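# Seat the matching bit in the sunken screw

## Task

Choose the driver bit whose tip fits the head of the screw sitting down inside the block's hole, and set it into that screw head. Every other bit must end up back in its holder. Release everything afterwards. The setup only counts if it holds without the robot, and nothing the robot was touching at the end may settle downward by more than about a fingernail's thickness once it is left alone.

## Robot and tools

Robot: two arms, left_arm and right_arm, each ending in a two-finger parallel gripper. Cameras: cam_head_left, cam_head_right, cam_high, cam_low, cam_left_wrist, cam_right_wrist, all 504x504. The simulation keeps running while the operator thinks and writes. Occasionally a held part gets a brief tug or a loose object gets nudged. Anything knocked or placed off the table is a failure.

Scene frame: origin on the table top midway between the arms. +z is up, +x points out over the table, and left_arm sits on the +y side. The names left and right do not correspond to image sides. Each result has a state line, left_arm: ... | right_arm: ..., with each gripper's end_effector_position (metres), end_effector_quat_wxyz, and linear (m/s) and angular (rad/s) velocities, all in this frame. At long reach the printed position can be somewhat off.

Gripper axes: fingers point along the gripper's +z, close and open along its x. The reported position is the point between the pads. Fingertips extend 17.5 mm past it. A pure rotation pivots about that point, which is 25 mm off the last joint's axis toward gripper -y. A flat block juts about 9 cm toward gripper -y and rotates with the gripper, so watch its clearance.

A row is 18 numbers, each in [-1, 1], always including both arms: left dx, dy, dz, rx, ry, rz, left gripper position, force_limit, speed, then the same nine for the right arm. dx..rz are an offset, not a pose. They are expressed in that gripper's own axes and measured from its pose in the most recent result showing it. Before any such result in the scene, and in second or later calls within one reply, they are measured from where the arm is when the action begins. Scale: 1.0 = 0.6 m or 180 degrees. rx, ry, rz form one rotation vector. All-zero offsets are not a hold: they pull the arm back to that reference pose. To keep an arm still, send the offset back to its desired pose in a reply's first call and zeros in later ones.

Finger numbers are absolute settings. position: +1 fully open (50 mm), about -0.65 pads meet, -1 closes until an object blocks. force_limit per pad: -1 about 20 N, 0 about 102 N, +1 about 185 N (actual grip can be up to ~17% more). speed of the gap: -1 is 20 mm/s, 0 is 85, +1 is 150. Repeat an arm's last three finger numbers to leave it alone; 0 is a real command. New force or speed only apply after the position number changes by at least 0.01. To grip softer, open first.

object_status: 0 moving, 1 blocked while opening, 2 blocked while closing (a grip), 3 reached target or pads met (usually empty). A fresh position number resets it to 0 briefly. After a grip at force_limit -1 it stays 2 even if the object slips away, and on a fixed off-center object such a grip can fade within a minute. Otherwise a weakened grip re-closes on its own. Opening in mm is about (250 - position_measured) times 0.202.

Tools:
execute_actions {actions, pictures}: actions is a list with at most one entry. [] just reports the state. {rows:[...], steps:n} runs up to 15 control steps of 1/30 s (default 15); each row lasts one step and the final row repeats. Every row is an offset from the same reference pose, not from the previous row. {steps:n} alone waits up to 300 steps counted from the last result, reply time included. pictures (boolean) toggles images; they come by default.
move {target, speed}: target is one 18-number row as above; the grippers travel in straight lines toward the target poses and finish together, taking 0.5 to 10 s, cut off at 10 s. speed is top path speed in m/s, 0.002 to 0.5, default 0.25; turning is capped at twice it in rad/s. The finger numbers are sent at the start. Paths do not avoid obstacles or the other arm, and grippers lag, drift and can overshoot speed near a straight arm. Its result adds a move: line (done, off_target, moving, held, fault) plus limits (paced = the command was clipped; held = a check blocked steps, after which motion can spike), and each gripper's distance to its target.
wait {seconds}: 0 to 10 s of running with nothing new sent.
zoom_image {camera, region}: magnifies region [x0, y0, x1, y1] (pixels, origin top-left, at most 504x504) of that camera's latest image.
finished_scene {scene}: ends the current scene (give its number) and grades it; irreversible. Replying without any tool call ends everything.

Control limits: each step the commanded pose is clipped to within 70 mm and 16 degrees of the measured pose; position wins over orientation if both cannot be met. After an action the arm continues only to its last clipped pose, so check the result and send the remainder. A Hand target line shows where each arm is currently being driven. pose unreachable and HELD lines mean a clearance check altered or blocked the command.

Safety: arms are stiff, so commanding even slightly past a firm contact can trigger a stop. An outside force of 144 N, or a joint torque reaching its load limit (waist and shoulder 302, elbow 142, forearm roll, wrist pitch and wrist roll 40 N m, held weight included), freezes that arm for 10 s and drops the rest of the call. Faster approaches and targets deeper past contact hit harder. Keep the arms from colliding or pushing on each other. Flange force reports external force on the gripper, including held weight, with some error. MOTOR HOT warns of overheating; ignoring it brings an OVER-TEMPERATURE FAULT. Avoid drops, slips and slams, and release only when the bit stays seated by itself.

Each tool is called after ">>>" as name([rows], argument=value, ...), one row to a line, values as JSON.

## Session

>>> execute_actions(actions=[])

Scene clock: 0.00 s of 5270.00 s.
left_arm: end_effector_position=(+0.5160, -0.1123, +0.2894) position_measured=3 object_status=3 end_effector_quat_wxyz=(-0.224, -0.105, +0.943, -0.223) end_effector_velocity=(+0.000, -0.001, -0.000) end_effector_angular_velocity=(-0.001, +0.000, +0.000) | right_arm: end_effector_position=(+0.8262, -1.1771, +0.3590) position_measured=3 object_status=3 end_effector_quat_wxyz=(+0.037, +0.867, +0.475, +0.148) end_effector_velocity=(-0.000, -0.000, +0.000) end_effector_angular_velocity=(+0.000, -0.001, -0.000)
Joint positions: left_arm=[-0.774  0.461  1.446 -0.667  1.323 -2.239] | right_arm=[-0.94   0.787  0.669  0.274  1.546 -0.269]
Joint velocities: left_arm=[-0.     0.001 -0.001 -0.001 -0.001 -0.   ] | right_arm=[-0.001  0.    -0.     0.001  0.    -0.   ]
Joint torques (N m, as the joint torque sensors report them, + toward a larger angle): no reading
Flange force (N, the push that the arm receives, along the gripper's own x y z axes): no reading
Hand target (left_arm): +0.516, -0.112, +0.289; -0.224, -0.105, +0.943, -0.223
Hand target (right_arm): +0.826, -1.177, +0.359; +0.037, +0.867, +0.475, +0.148

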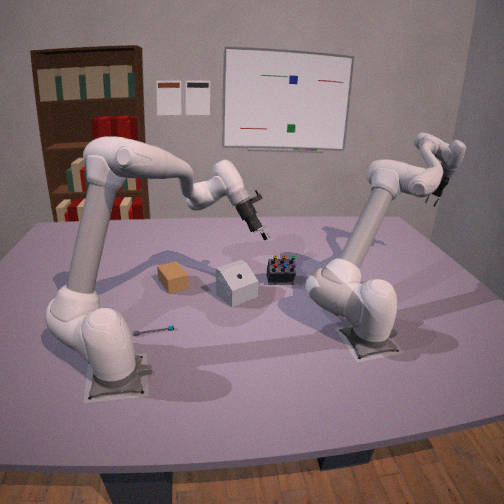

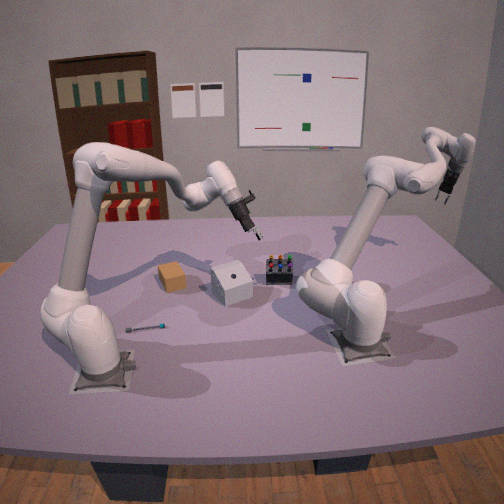

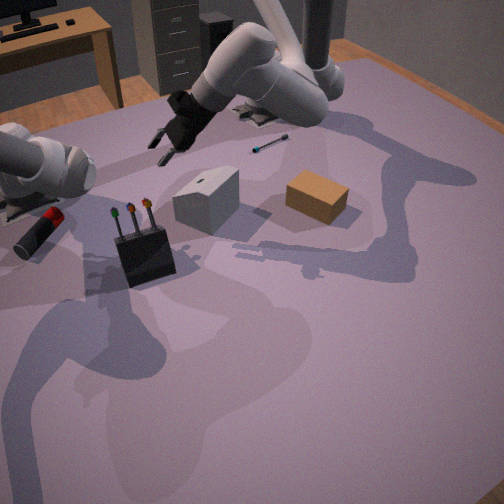

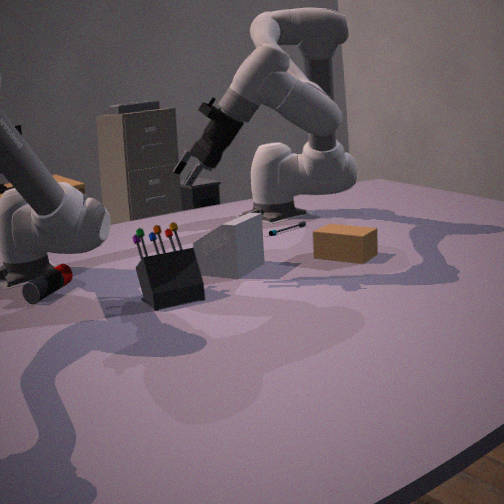

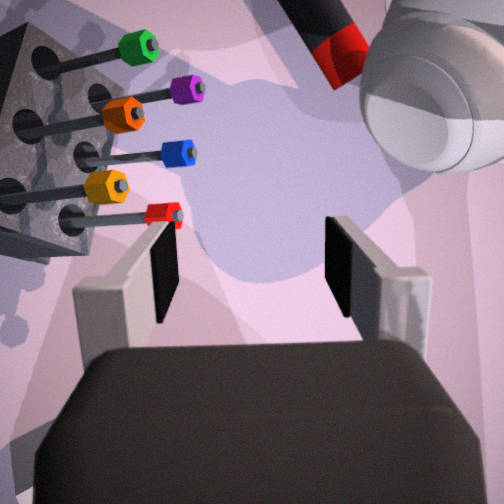

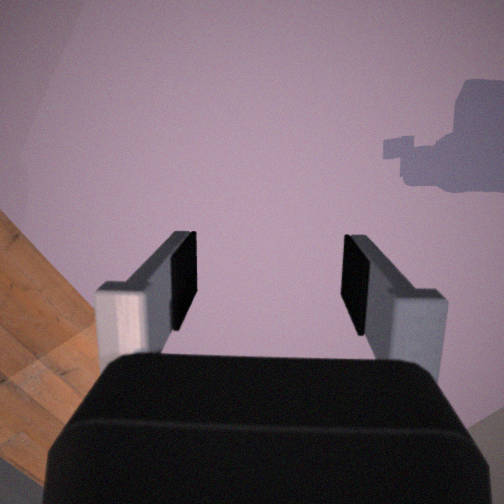

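>>> move(target=[0.215,0.142,-0.17,0,-0.221,-0.414,0.3,-0.5,0,0,0,0,0,0,0,1,0,0], speed=0.3)

Scene clock: 7.07 s of 5270.00 s.
left_arm: end_effector_position=(+0.4156, -0.0019, +0.3990) position_measured=107 object_status=3 end_effector_quat_wxyz=(+0.001, -0.708, +0.706, +0.001) end_effector_velocity=(+0.001, +0.001, -0.000) end_effector_angular_velocity=(+0.000, -0.001, +0.004) | right_arm: end_effector_position=(+0.8262, -1.1771, +0.3590) position_measured=3 object_status=3 end_effector_quat_wxyz=(+0.037, +0.867, +0.475, +0.148) end_effector_velocity=(+0.001, +0.001, +0.000) end_effector_angular_velocity=(-0.000, +0.000, +0.002)
Joint positions: left_arm=[-1.051  0.18   1.498  0.001  1.467 -4.065] | right_arm=[-0.94   0.787  0.669  0.274  1.546 -0.269]
Joint velocities: left_arm=[ 0.001  0.     0.     0.001 -0.    -0.002] | right_arm=[ 0.002 -0.    -0.    -0.     0.    -0.001]
Joint torques (N m, as the joint torque sensors report them, + toward a larger angle): left_arm=[  0.42 -61.69 -45.86   4.14  -0.18   0.03] | right_arm=[  -0.18 -122.21  -45.07    5.67   -0.34   -0.46]
Flange force (N, the push that the arm receives, along the gripper's own x y z axes): left_arm=[-4.5 4.1 3.0] | right_arm=[-0.1 2.6 2.5]
Hand target (left_arm): +0.416, -0.002, +0.399; -0.001, +0.708, -0.706, -0.001
Hand target (right_arm): +0.826, -1.177, +0.359; +0.037, +0.867, +0.475, +0.148
Off the commanded pose (left_arm): 0.001 m, 0 deg.
Off the commanded pose (right_arm): 0.000 m, 0 deg.
After step 90, 1.27 s passed at rest.
move: done

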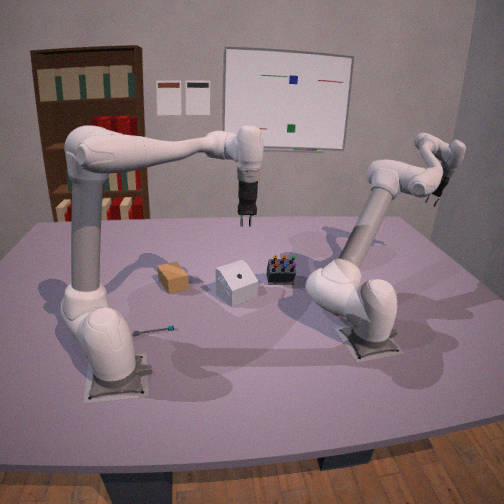

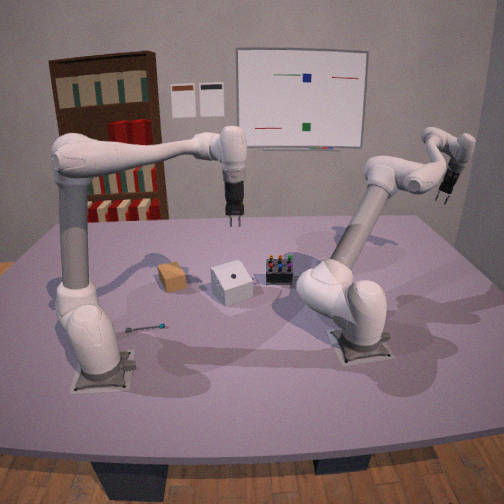

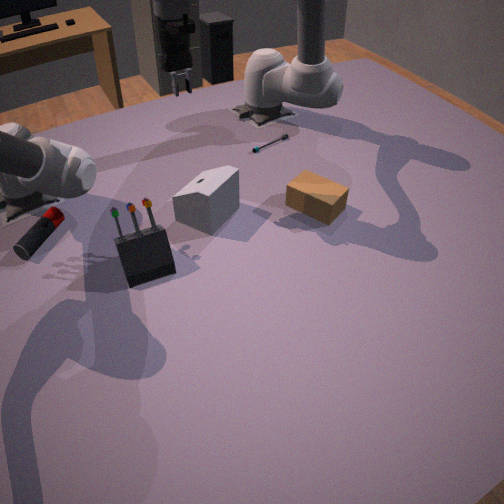

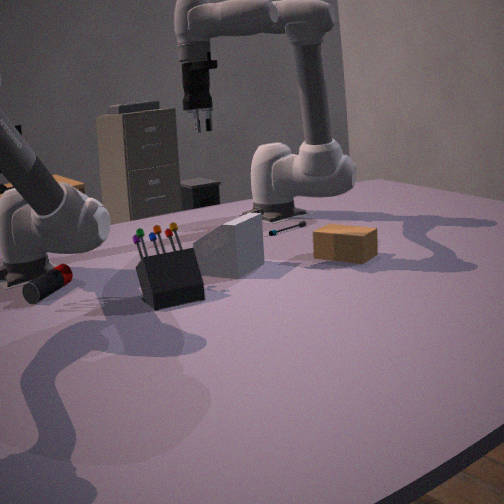

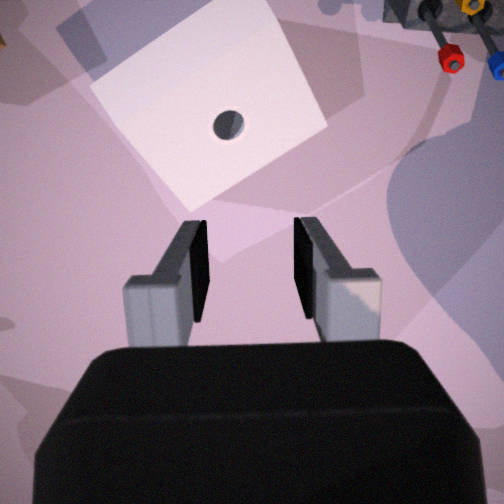

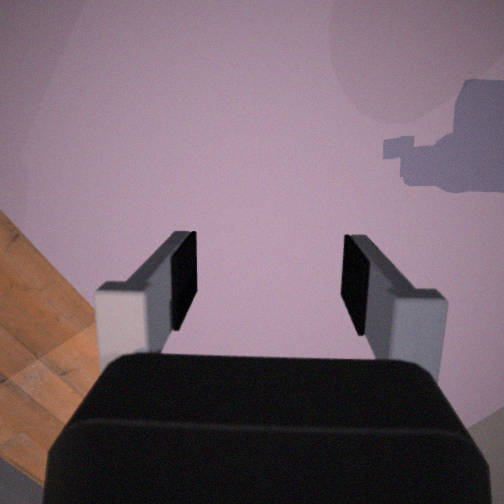

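>>> move(target=[0.077,0.113,0.28,0.162,-0.045,-0.168,0.3,-0.5,0,0,0,0,0,0,0,1,0,0], speed=0.25)

>>> zoom_image(camera="cam_left_wrist", region=[190,60,310,180])

Scene clock: 13.33 s of 5270.00 s.
left_arm: end_effector_position=(+0.3484, -0.0474, +0.2309) position_measured=107 object_status=3 end_effector_quat_wxyz=(-0.226, +0.841, -0.475, +0.126) end_effector_velocity=(+0.000, +0.000, +0.000) end_effector_angular_velocity=(-0.001, +0.001, +0.002) | right_arm: end_effector_position=(+0.8262, -1.1771, +0.3590) position_measured=3 object_status=3 end_effector_quat_wxyz=(+0.037, +0.867, +0.475, +0.148) end_effector_velocity=(-0.001, -0.001, -0.001) end_effector_angular_velocity=(+0.001, +0.001, -0.001)
Joint positions: left_arm=[-1.394  0.316  1.739  0.534  1.269 -5.159] | right_arm=[-0.94   0.787  0.669  0.274  1.546 -0.269]
Joint velocities: left_arm=[ 0.001 -0.001 -0.    -0.002  0.    -0.001] | right_arm=[-0.001 -0.     0.001  0.     0.    -0.   ]
Joint torques (N m, as the joint torque sensors report them, + toward a larger angle): left_arm=[  1.79 -69.22 -38.53   4.6    0.28   0.18] | right_arm=[  -1.48 -123.01  -45.28    5.46   -0.3    -0.56]
Flange force (N, the push that the arm receives, along the gripper's own x y z axes): left_arm=[-3.0 0.9 -3.5] | right_arm=[-0.8 3.9 3.2]
Hand target (left_arm): +0.348, -0.047, +0.231; -0.226, +0.841, -0.475, +0.126
Hand target (right_arm): +0.826, -1.177, +0.359; +0.037, +0.867, +0.475, +0.148
Off the commanded pose (left_arm): 0.001 m, 0 deg.
Off the commanded pose (right_arm): 0.000 m, 0 deg.
After step 90, 1.43 s passed at rest.
move: done

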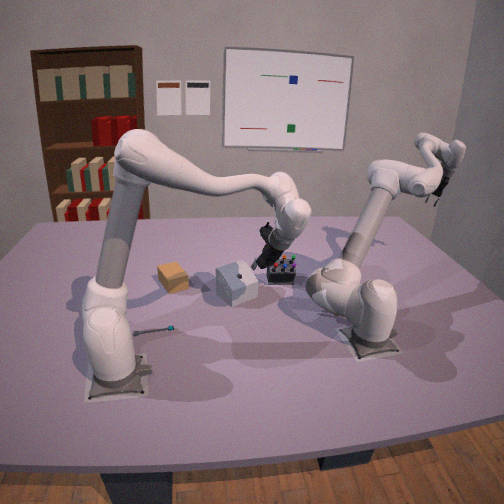

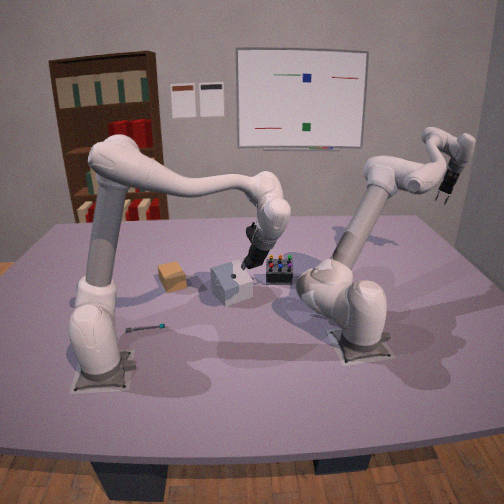

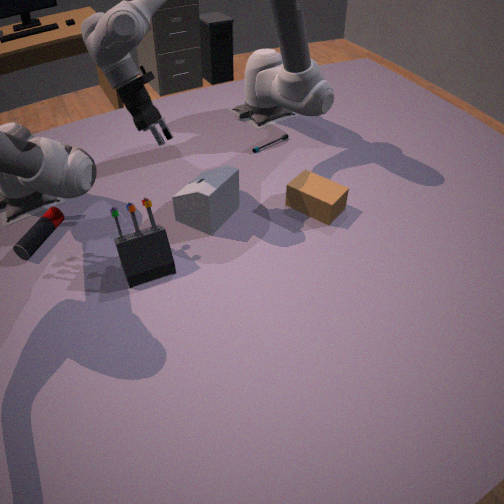

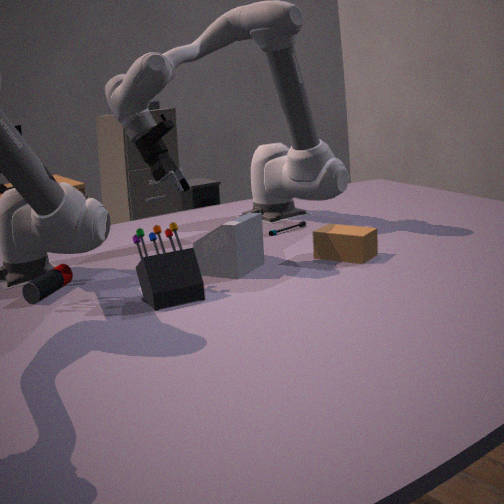

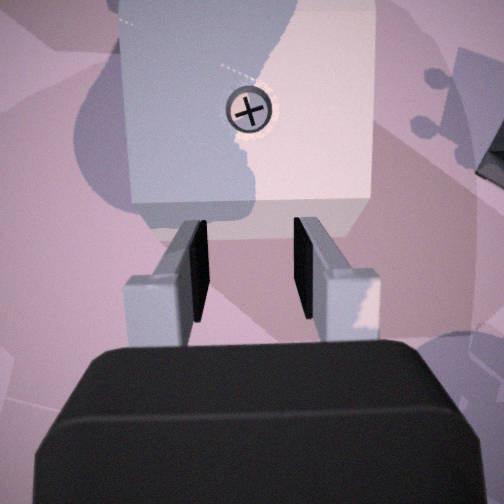

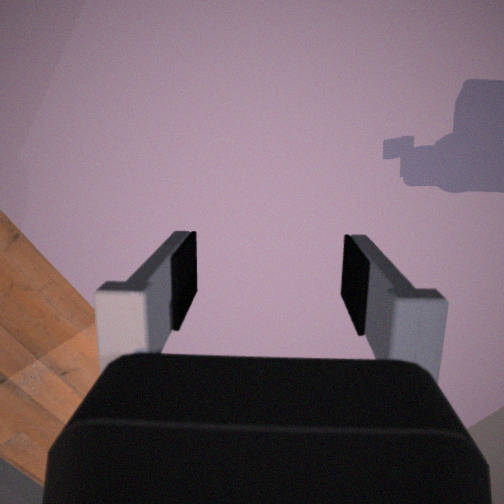

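Region (190, 60, 310, 180) of cam_left_wrist's 504x504 image, scaled by 4.200, with more detail than that image has.

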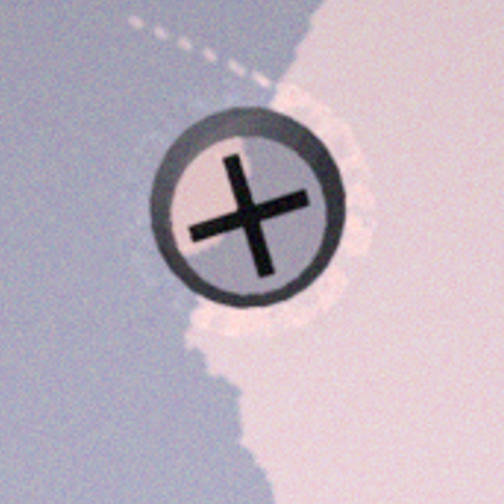

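>>> move(target=[0.293,0,0.03,0,0.1,0.173,0.3,-0.5,0,0,0,0,0,0,0,1,0,0], speed=0.25)

>>> zoom_image(camera="cam_left_wrist", region=[130,40,370,220])

Scene clock: 21.37 s of 5270.00 s.
left_arm: end_effector_position=(+0.4467, -0.1935, +0.2149) position_measured=107 object_status=3 end_effector_quat_wxyz=(+0.175, -0.654, +0.711, -0.189) end_effector_velocity=(+0.001, -0.000, +0.000) end_effector_angular_velocity=(-0.001, -0.001, +0.002) | right_arm: end_effector_position=(+0.8262, -1.1771, +0.3590) position_measured=3 object_status=3 end_effector_quat_wxyz=(+0.037, +0.867, +0.475, +0.148) end_effector_velocity=(+0.000, +0.000, -0.000) end_effector_angular_velocity=(+0.000, +0.000, -0.000)
Joint positions: left_arm=[-1.317  0.424  1.614  0.585  0.94  -4.557] | right_arm=[-0.94   0.787  0.669  0.274  1.546 -0.269]
Joint velocities: left_arm=[ 0.001  0.001 -0.001  0.001 -0.    -0.001] | right_arm=[ 0.     0.     0.    -0.     0.     0.001]
Joint torques (N m, as the joint torque sensors report them, + toward a larger angle): left_arm=[  0.18 -86.72 -42.56   4.22  -0.6    0.05] | right_arm=[  -1.54 -121.02  -44.07    5.37   -0.26   -0.24]
Flange force (N, the push that the arm receives, along the gripper's own x y z axes): left_arm=[0.2 1.7 2.8] | right_arm=[1.1 4.5 1.7]
Hand target (left_arm): +0.447, -0.193, +0.215; -0.175, +0.654, -0.711, +0.189
Hand target (right_arm): +0.826, -1.177, +0.359; +0.037, +0.867, +0.475, +0.148
Off the commanded pose (left_arm): 0.000 m, 0 deg.
Off the commanded pose (right_arm): 0.000 m, 0 deg.
After step 90, 3.43 s passed at rest.
move: done

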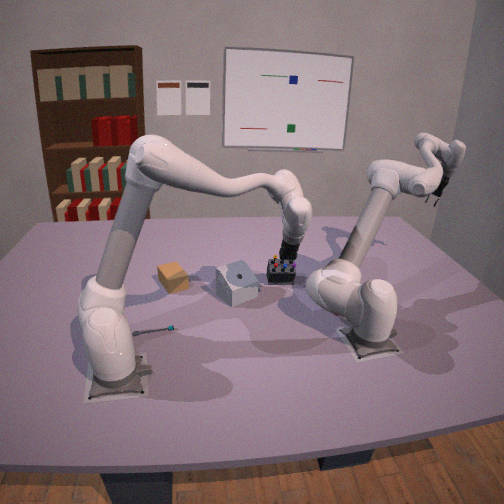

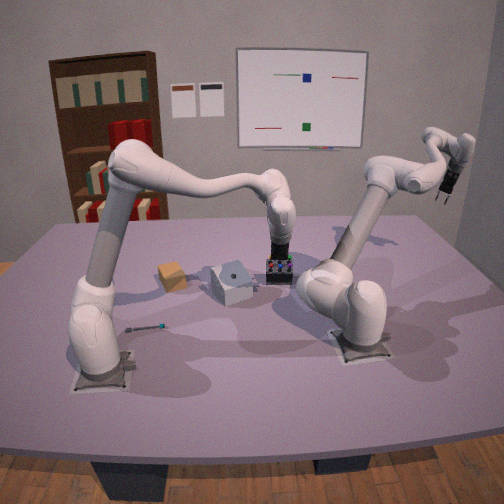

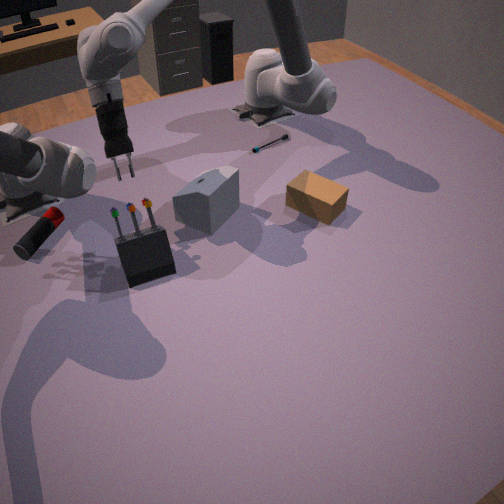

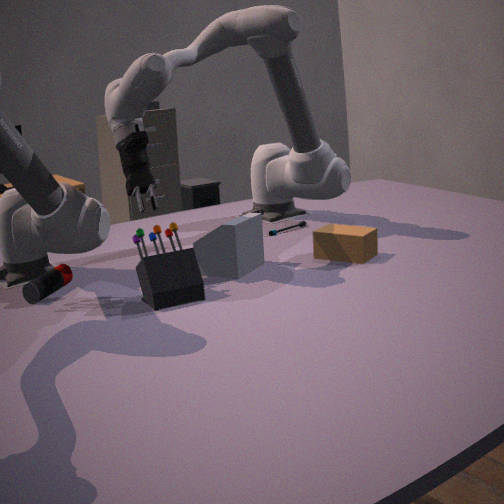

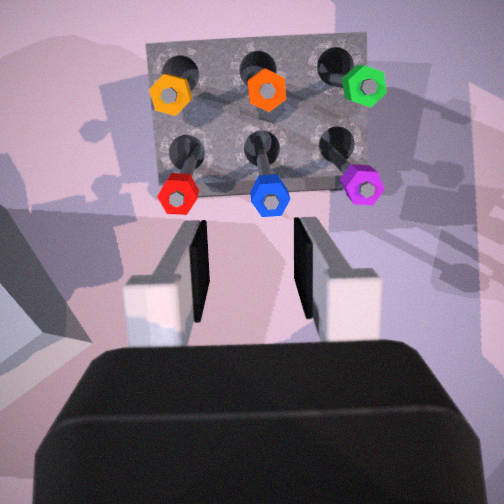

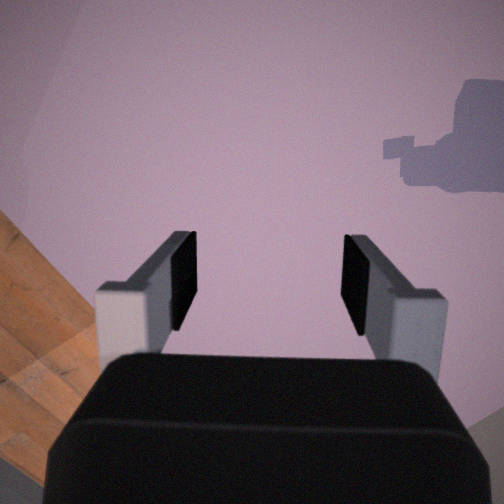

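Region (130, 40, 370, 220) of cam_left_wrist's 504x504 image, scaled by 2.100, with more detail than that image has; it fills the top 378 rows of this view, and the rest is white.

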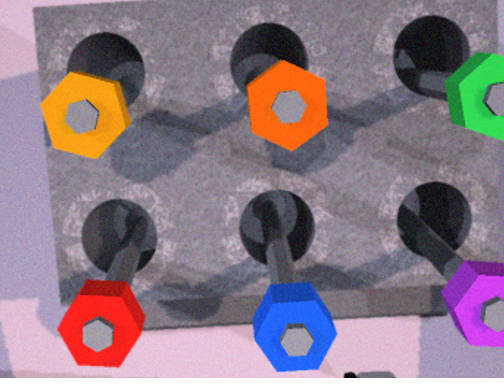

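>>> zoom_image(camera="cam_left_wrist", region=[160,120,290,180])

>>> zoom_image(camera="cam_left_wrist", region=[155,40,365,100])

Region (160, 120, 290, 180) of cam_left_wrist's 504x504 image, scaled by 3.877, with more detail than that image has; it fills the top 233 rows of this view, and the rest is white.

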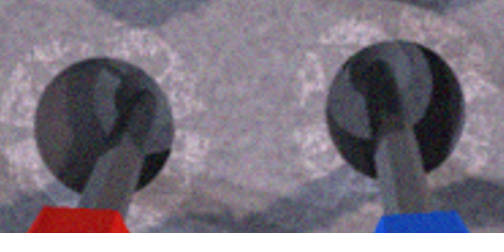

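Region (155, 40, 365, 100) of cam_left_wrist's 504x504 image, scaled by 2.400, with more detail than that image has; it fills the top 144 rows of this view, and the rest is white.

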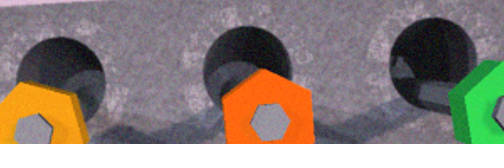

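>>> move(target=[0.024,0.02,0.06,0,0,0,0.3,-0.5,0,0,0,0,0,0,0,1,0,0])

>>> zoom_image(camera="cam_left_wrist", region=[205,95,270,160])

>>> move(target=[-0.077,0.003,0,0,0,0,0.3,-0.5,0,0,0,0,0,0,0,1,0,0])

>>> zoom_image(camera="cam_left_wrist", region=[205,95,270,160])

>>> move(target=[-0.003,-0.077,0,0,0,0,0.3,-0.5,0,0,0,0,0,0,0,1,0,0])

>>> zoom_image(camera="cam_left_wrist", region=[205,95,270,160])

Scene clock: 28.67 s of 5270.00 s.
left_arm: end_effector_position=(+0.4531, -0.2084, +0.1778) position_measured=107 object_status=3 end_effector_quat_wxyz=(+0.175, -0.654, +0.711, -0.189) end_effector_velocity=(-0.001, +0.001, -0.002) end_effector_angular_velocity=(+0.003, +0.000, -0.001) | right_arm: end_effector_position=(+0.8262, -1.1771, +0.3590) position_measured=3 object_status=3 end_effector_quat_wxyz=(+0.037, +0.867, +0.475, +0.148) end_effector_velocity=(+0.001, +0.002, -0.001) end_effector_angular_velocity=(+0.001, +0.000, +0.003)
Joint positions: left_arm=[-1.317  0.475  1.61   0.605  0.901 -4.59 ] | right_arm=[-0.94   0.787  0.669  0.274  1.546 -0.269]
Joint velocities: left_arm=[-0.001  0.001  0.002  0.001  0.     0.   ] | right_arm=[ 0.002  0.001  0.     0.001  0.    -0.001]
Joint torques (N m, as the joint torque sensors report them, + toward a larger angle): left_arm=[  0.36 -88.08 -40.54   4.27  -0.64   0.03] | right_arm=[   0.26 -120.44  -44.23    5.16   -0.34   -0.58]
Flange force (N, the push that the arm receives, along the gripper's own x y z axes): left_arm=[-0.8 1.1 -1.5] | right_arm=[0.4 2.6 1.5]
Hand target (left_arm): +0.453, -0.208, +0.178; -0.175, +0.654, -0.711, +0.189
Hand target (right_arm): +0.826, -1.177, +0.359; +0.037, +0.867, +0.475, +0.148
Off the commanded pose (left_arm): 0.000 m, 0 deg.
Off the commanded pose (right_arm): 0.000 m, 0 deg.
After step 90, 3.60 s passed at rest.
move: done

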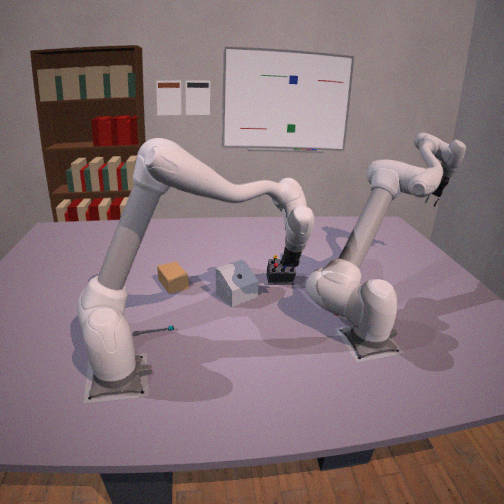

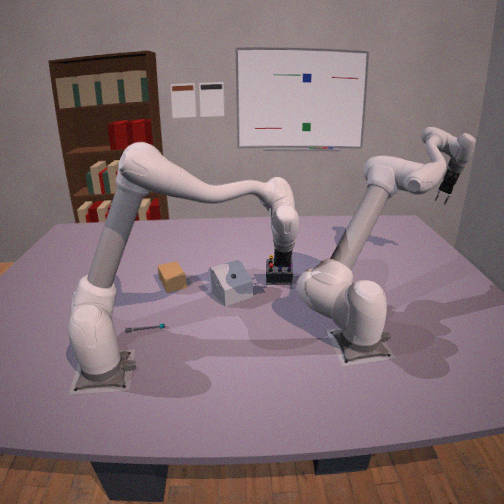

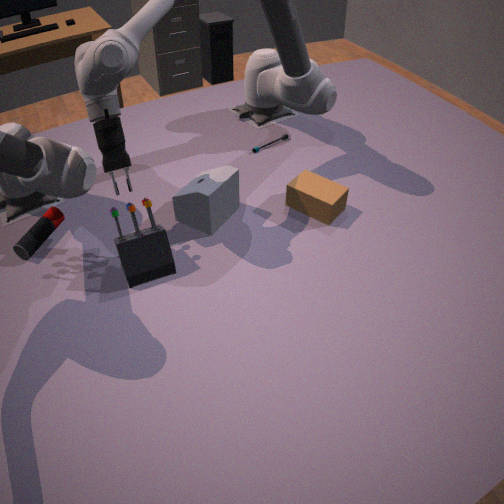

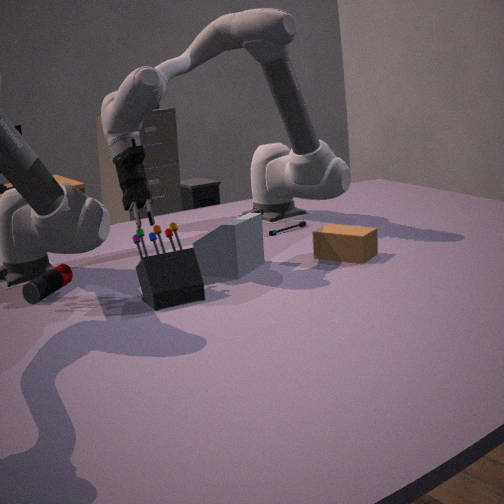

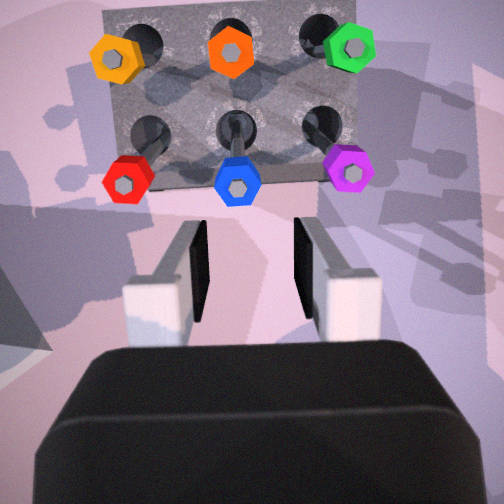

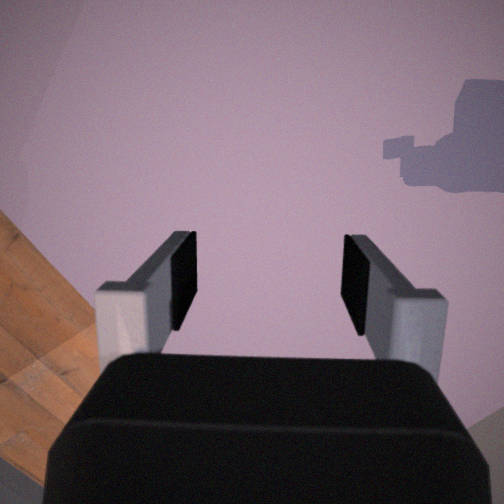

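Region (205, 95, 270, 160) of cam_left_wrist's 504x504 image, scaled by 7.754, with more detail than that image has.

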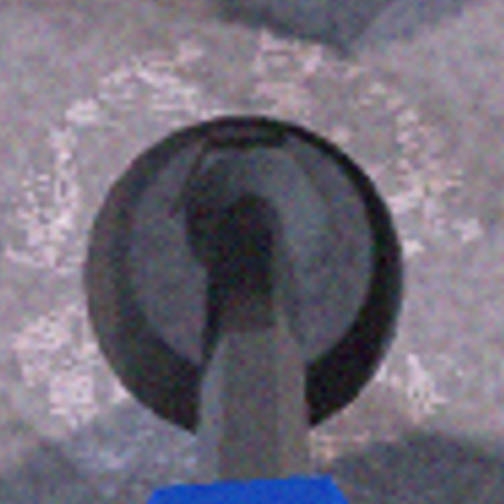

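Scene clock: 29.37 s of 5270.00 s.
left_arm: end_effector_position=(+0.4555, -0.1623, +0.1769) position_measured=107 object_status=3 end_effector_quat_wxyz=(+0.175, -0.654, +0.711, -0.189) end_effector_velocity=(-0.000, -0.002, -0.000) end_effector_angular_velocity=(+0.000, -0.001, -0.002) | right_arm: end_effector_position=(+0.8262, -1.1771, +0.3590) position_measured=3 object_status=3 end_effector_quat_wxyz=(+0.037, +0.867, +0.475, +0.148) end_effector_velocity=(+0.000, +0.001, -0.001) end_effector_angular_velocity=(+0.001, +0.001, +0.001)
Joint positions: left_arm=[-1.29   0.419  1.699  0.619  0.861 -4.59 ] | right_arm=[-0.94   0.787  0.669  0.274  1.546 -0.269]
Joint velocities: left_arm=[-0.001  0.001 -0.001  0.002 -0.    -0.   ] | right_arm=[ 0.001  0.     0.001  0.    -0.    -0.   ]
Joint torques (N m, as the joint torque sensors report them, + toward a larger angle): left_arm=[  0.77 -83.33 -41.03   3.88  -0.54   0.02] | right_arm=[  -2.39 -122.53  -43.99    5.44   -0.52   -0.63]
Flange force (N, the push that the arm receives, along the gripper's own x y z axes): left_arm=[-0.6 3.2 0.6] | right_arm=[1.0 9.9 1.3]
Hand target (left_arm): +0.456, -0.162, +0.177; -0.175, +0.654, -0.711, +0.189
Hand target (right_arm): +0.826, -1.177, +0.359; +0.037, +0.867, +0.475, +0.148
Off the commanded pose (left_arm): 0.000 m, 0 deg.
Off the commanded pose (right_arm): 0.000 m, 0 deg.
move: done

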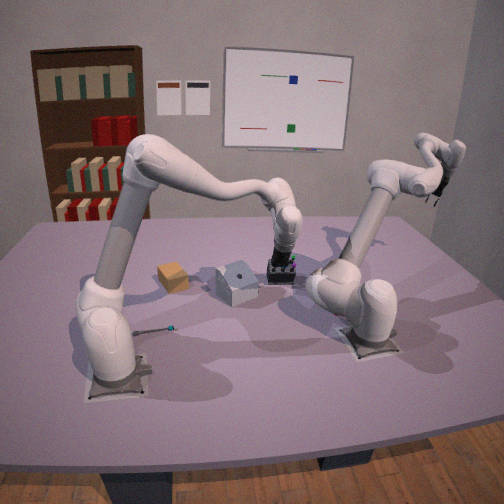

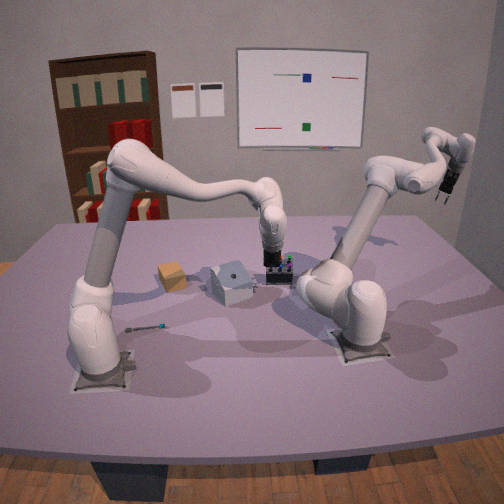

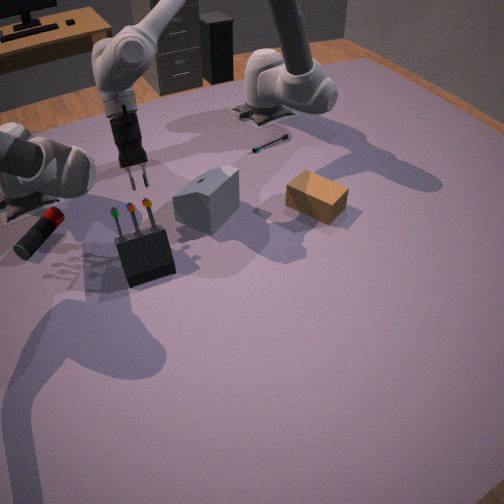

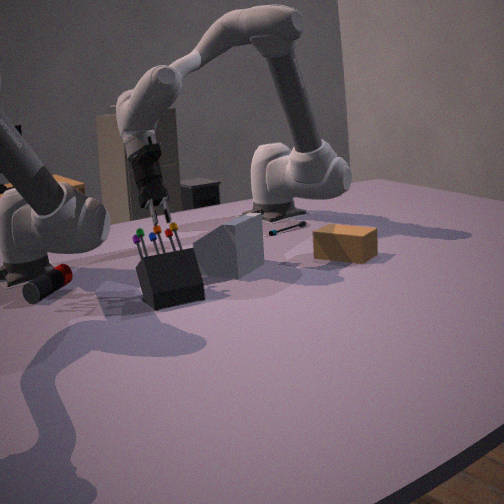

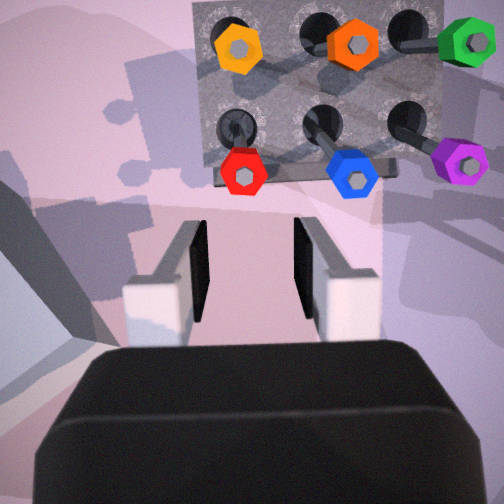

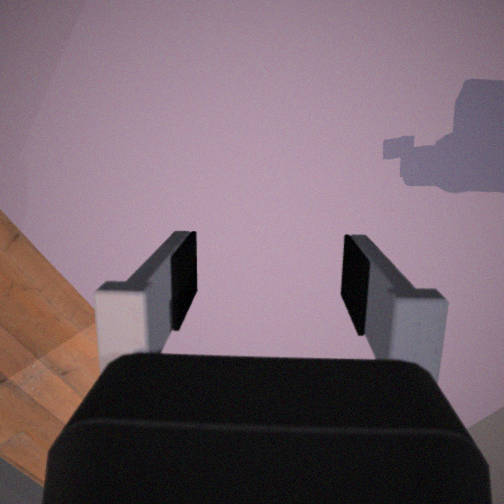

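Region (205, 95, 270, 160) of cam_left_wrist's 504x504 image, scaled by 7.754, with more detail than that image has.

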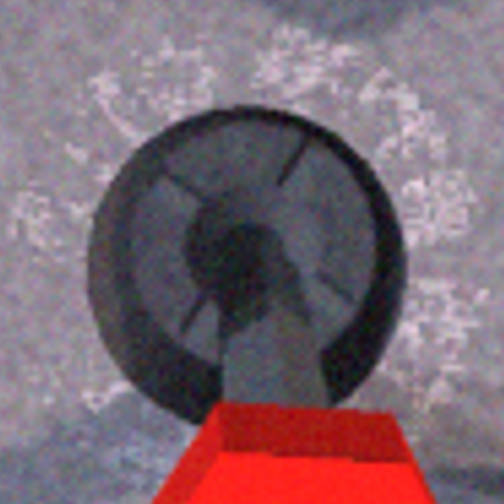

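Scene clock: 30.07 s of 5270.00 s.
left_arm: end_effector_position=(+0.4955, -0.1640, +0.1999) position_measured=107 object_status=3 end_effector_quat_wxyz=(+0.175, -0.654, +0.711, -0.189) end_effector_velocity=(-0.001, -0.001, +0.002) end_effector_angular_velocity=(-0.002, -0.001, -0.001) | right_arm: end_effector_position=(+0.8262, -1.1771, +0.3590) position_measured=3 object_status=3 end_effector_quat_wxyz=(+0.037, +0.867, +0.475, +0.148) end_effector_velocity=(+0.000, +0.000, +0.000) end_effector_angular_velocity=(+0.000, -0.000, +0.000)
Joint positions: left_arm=[-1.242  0.429  1.637  0.588  0.88  -4.506] | right_arm=[-0.94   0.787  0.669  0.274  1.546 -0.269]
Joint velocities: left_arm=[-0.001 -0.001 -0.001 -0.001  0.     0.001] | right_arm=[ 0.  0. -0.  0. -0. -0.]
Joint torques (N m, as the joint torque sensors report them, + toward a larger angle): left_arm=[  0.35 -83.4  -41.16   3.86  -0.96  -0.06] | right_arm=[  -1.01 -122.24  -44.64    5.16   -0.27   -0.68]
Flange force (N, the push that the arm receives, along the gripper's own x y z axes): left_arm=[-2.0 1.7 -2.7] | right_arm=[0.6 5.1 2.1]
Hand target (left_arm): +0.495, -0.164, +0.200; -0.175, +0.654, -0.711, +0.189
Hand target (right_arm): +0.826, -1.177, +0.359; +0.037, +0.867, +0.475, +0.148
Off the commanded pose (left_arm): 0.000 m, 0 deg.
Off the commanded pose (right_arm): 0.000 m, 0 deg.
move: done

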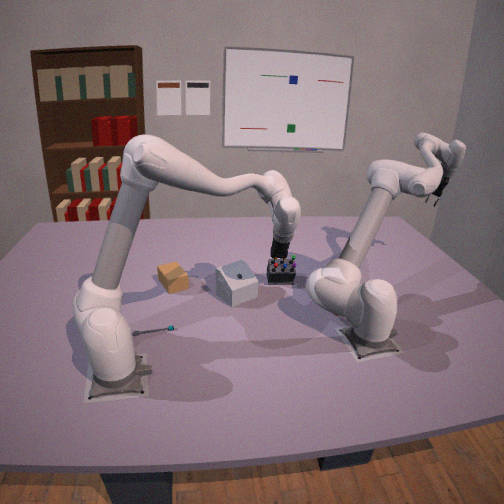

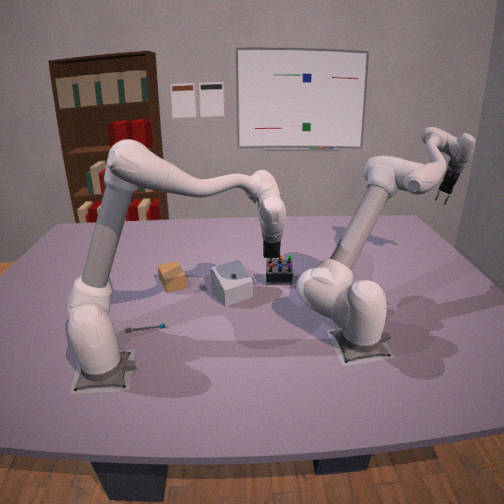

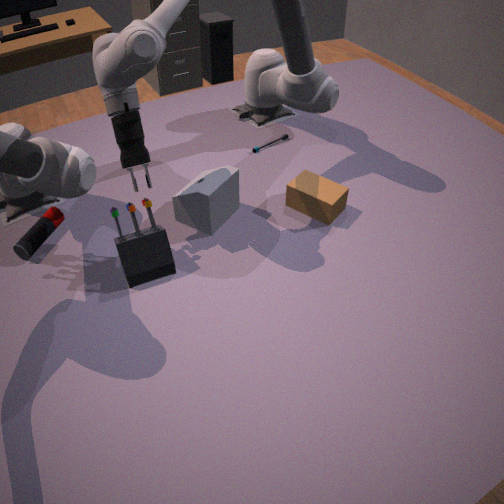

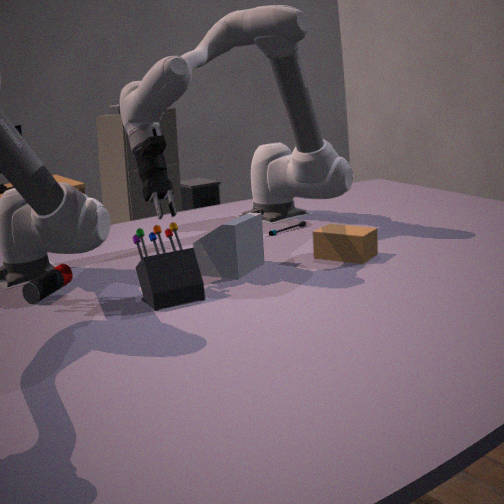

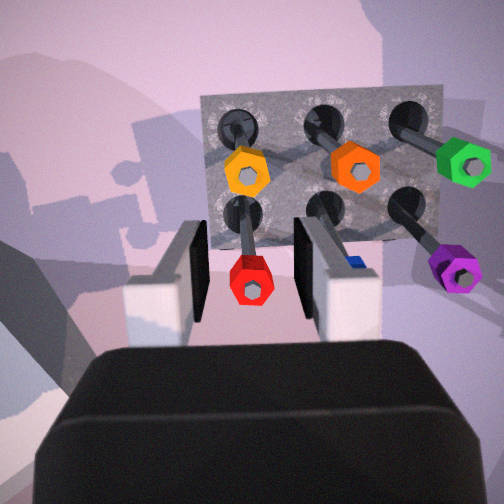

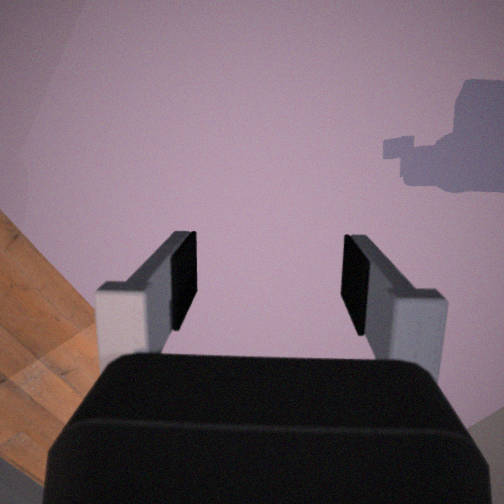

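Region (205, 95, 270, 160) of cam_left_wrist's 504x504 image, scaled by 7.754, with more detail than that image has.

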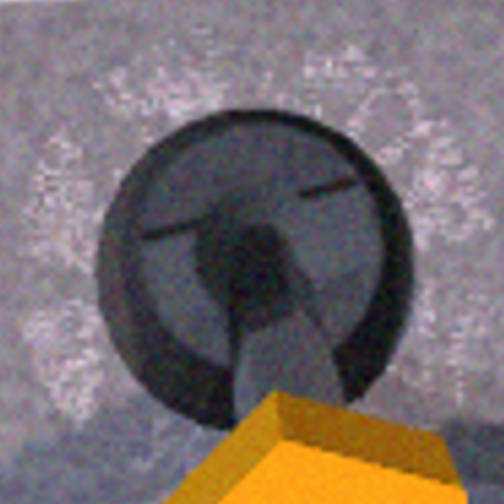

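>>> move(target=[0.005,0.055,0.05,0.0355,-0.028,0.183,0.3,-0.5,0,0,0,0,0,0,0,1,0,0])

Scene clock: 35.90 s of 5270.00 s.
left_arm: end_effector_position=(+0.4818, -0.1657, +0.1575) position_measured=107 object_status=3 end_effector_quat_wxyz=(+0.288, -0.422, +0.847, -0.142) end_effector_velocity=(-0.001, -0.001, +0.001) end_effector_angular_velocity=(-0.000, -0.000, -0.000) | right_arm: end_effector_position=(+0.8262, -1.1771, +0.3590) position_measured=3 object_status=3 end_effector_quat_wxyz=(+0.037, +0.867, +0.475, +0.148) end_effector_velocity=(+0.001, +0.000, -0.000) end_effector_angular_velocity=(-0.001, +0.001, +0.002)
Joint positions: left_arm=[-1.294  0.459  1.725  0.831  0.861 -4.19 ] | right_arm=[-0.94   0.787  0.669  0.274  1.546 -0.269]
Joint velocities: left_arm=[-0.001 -0.    -0.001  0.     0.001 -0.   ] | right_arm=[ 0.001  0.    -0.001 -0.001  0.    -0.001]
Joint torques (N m, as the joint torque sensors report them, + toward a larger angle): left_arm=[  0.97 -84.41 -40.2    3.74  -0.02  -0.03] | right_arm=[  -1.07 -120.7   -44.5     5.11   -0.44   -0.62]
Flange force (N, the push that the arm receives, along the gripper's own x y z axes): left_arm=[-1.3 4.7 -2.2] | right_arm=[0.7 1.9 1.4]
Hand target (left_arm): +0.482, -0.166, +0.158; +0.288, -0.422, +0.847, -0.142
Hand target (right_arm): +0.826, -1.177, +0.359; +0.037, +0.867, +0.475, +0.148
Off the commanded pose (left_arm): 0.000 m, 0 deg.
Off the commanded pose (right_arm): 0.000 m, 0 deg.
After step 90, 1.33 s passed at rest.
move: done

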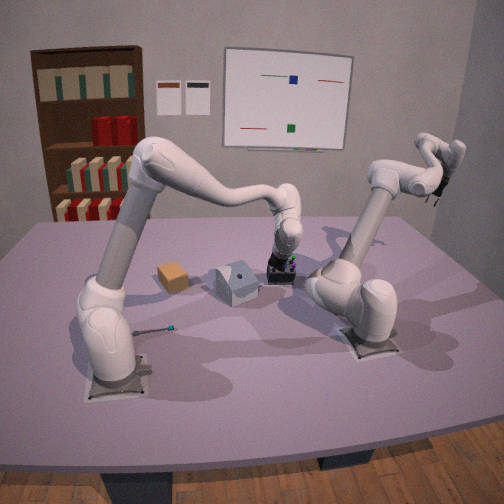

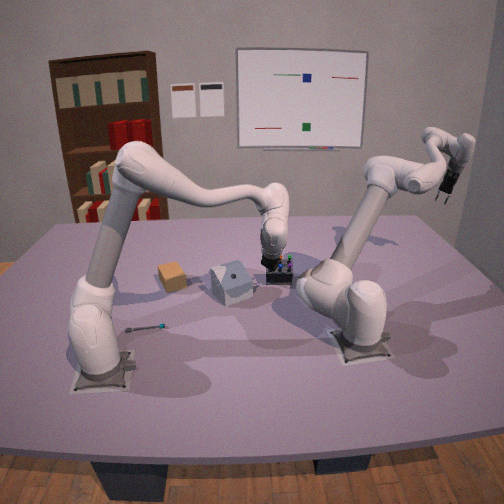

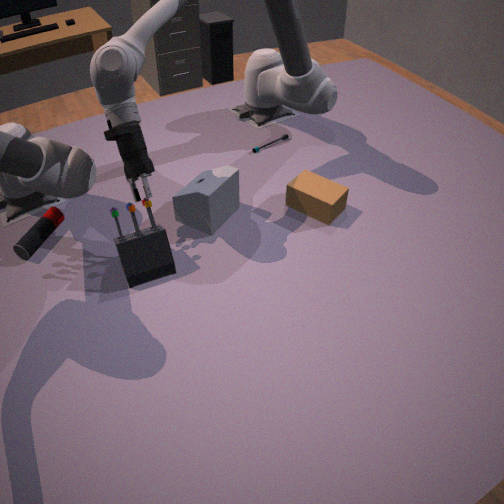

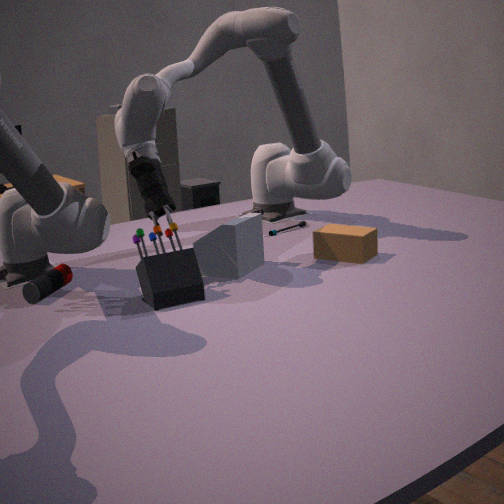

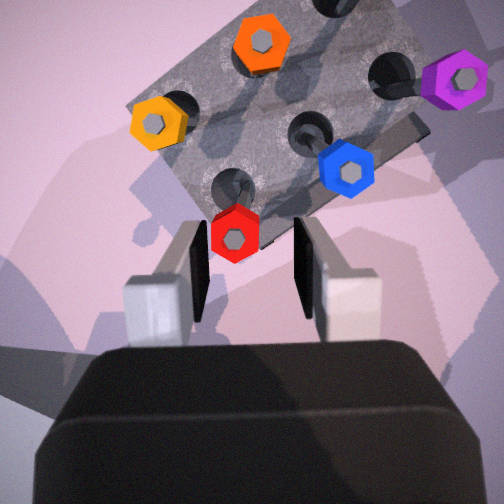

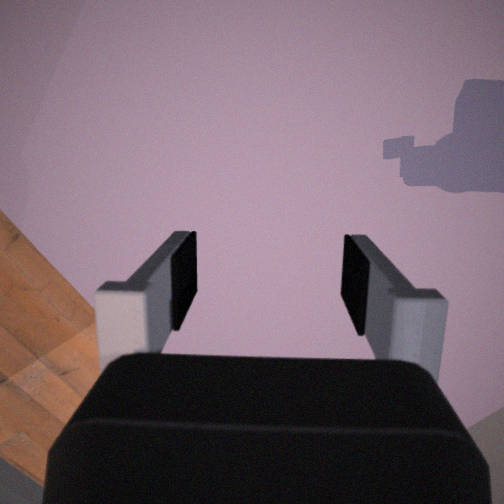

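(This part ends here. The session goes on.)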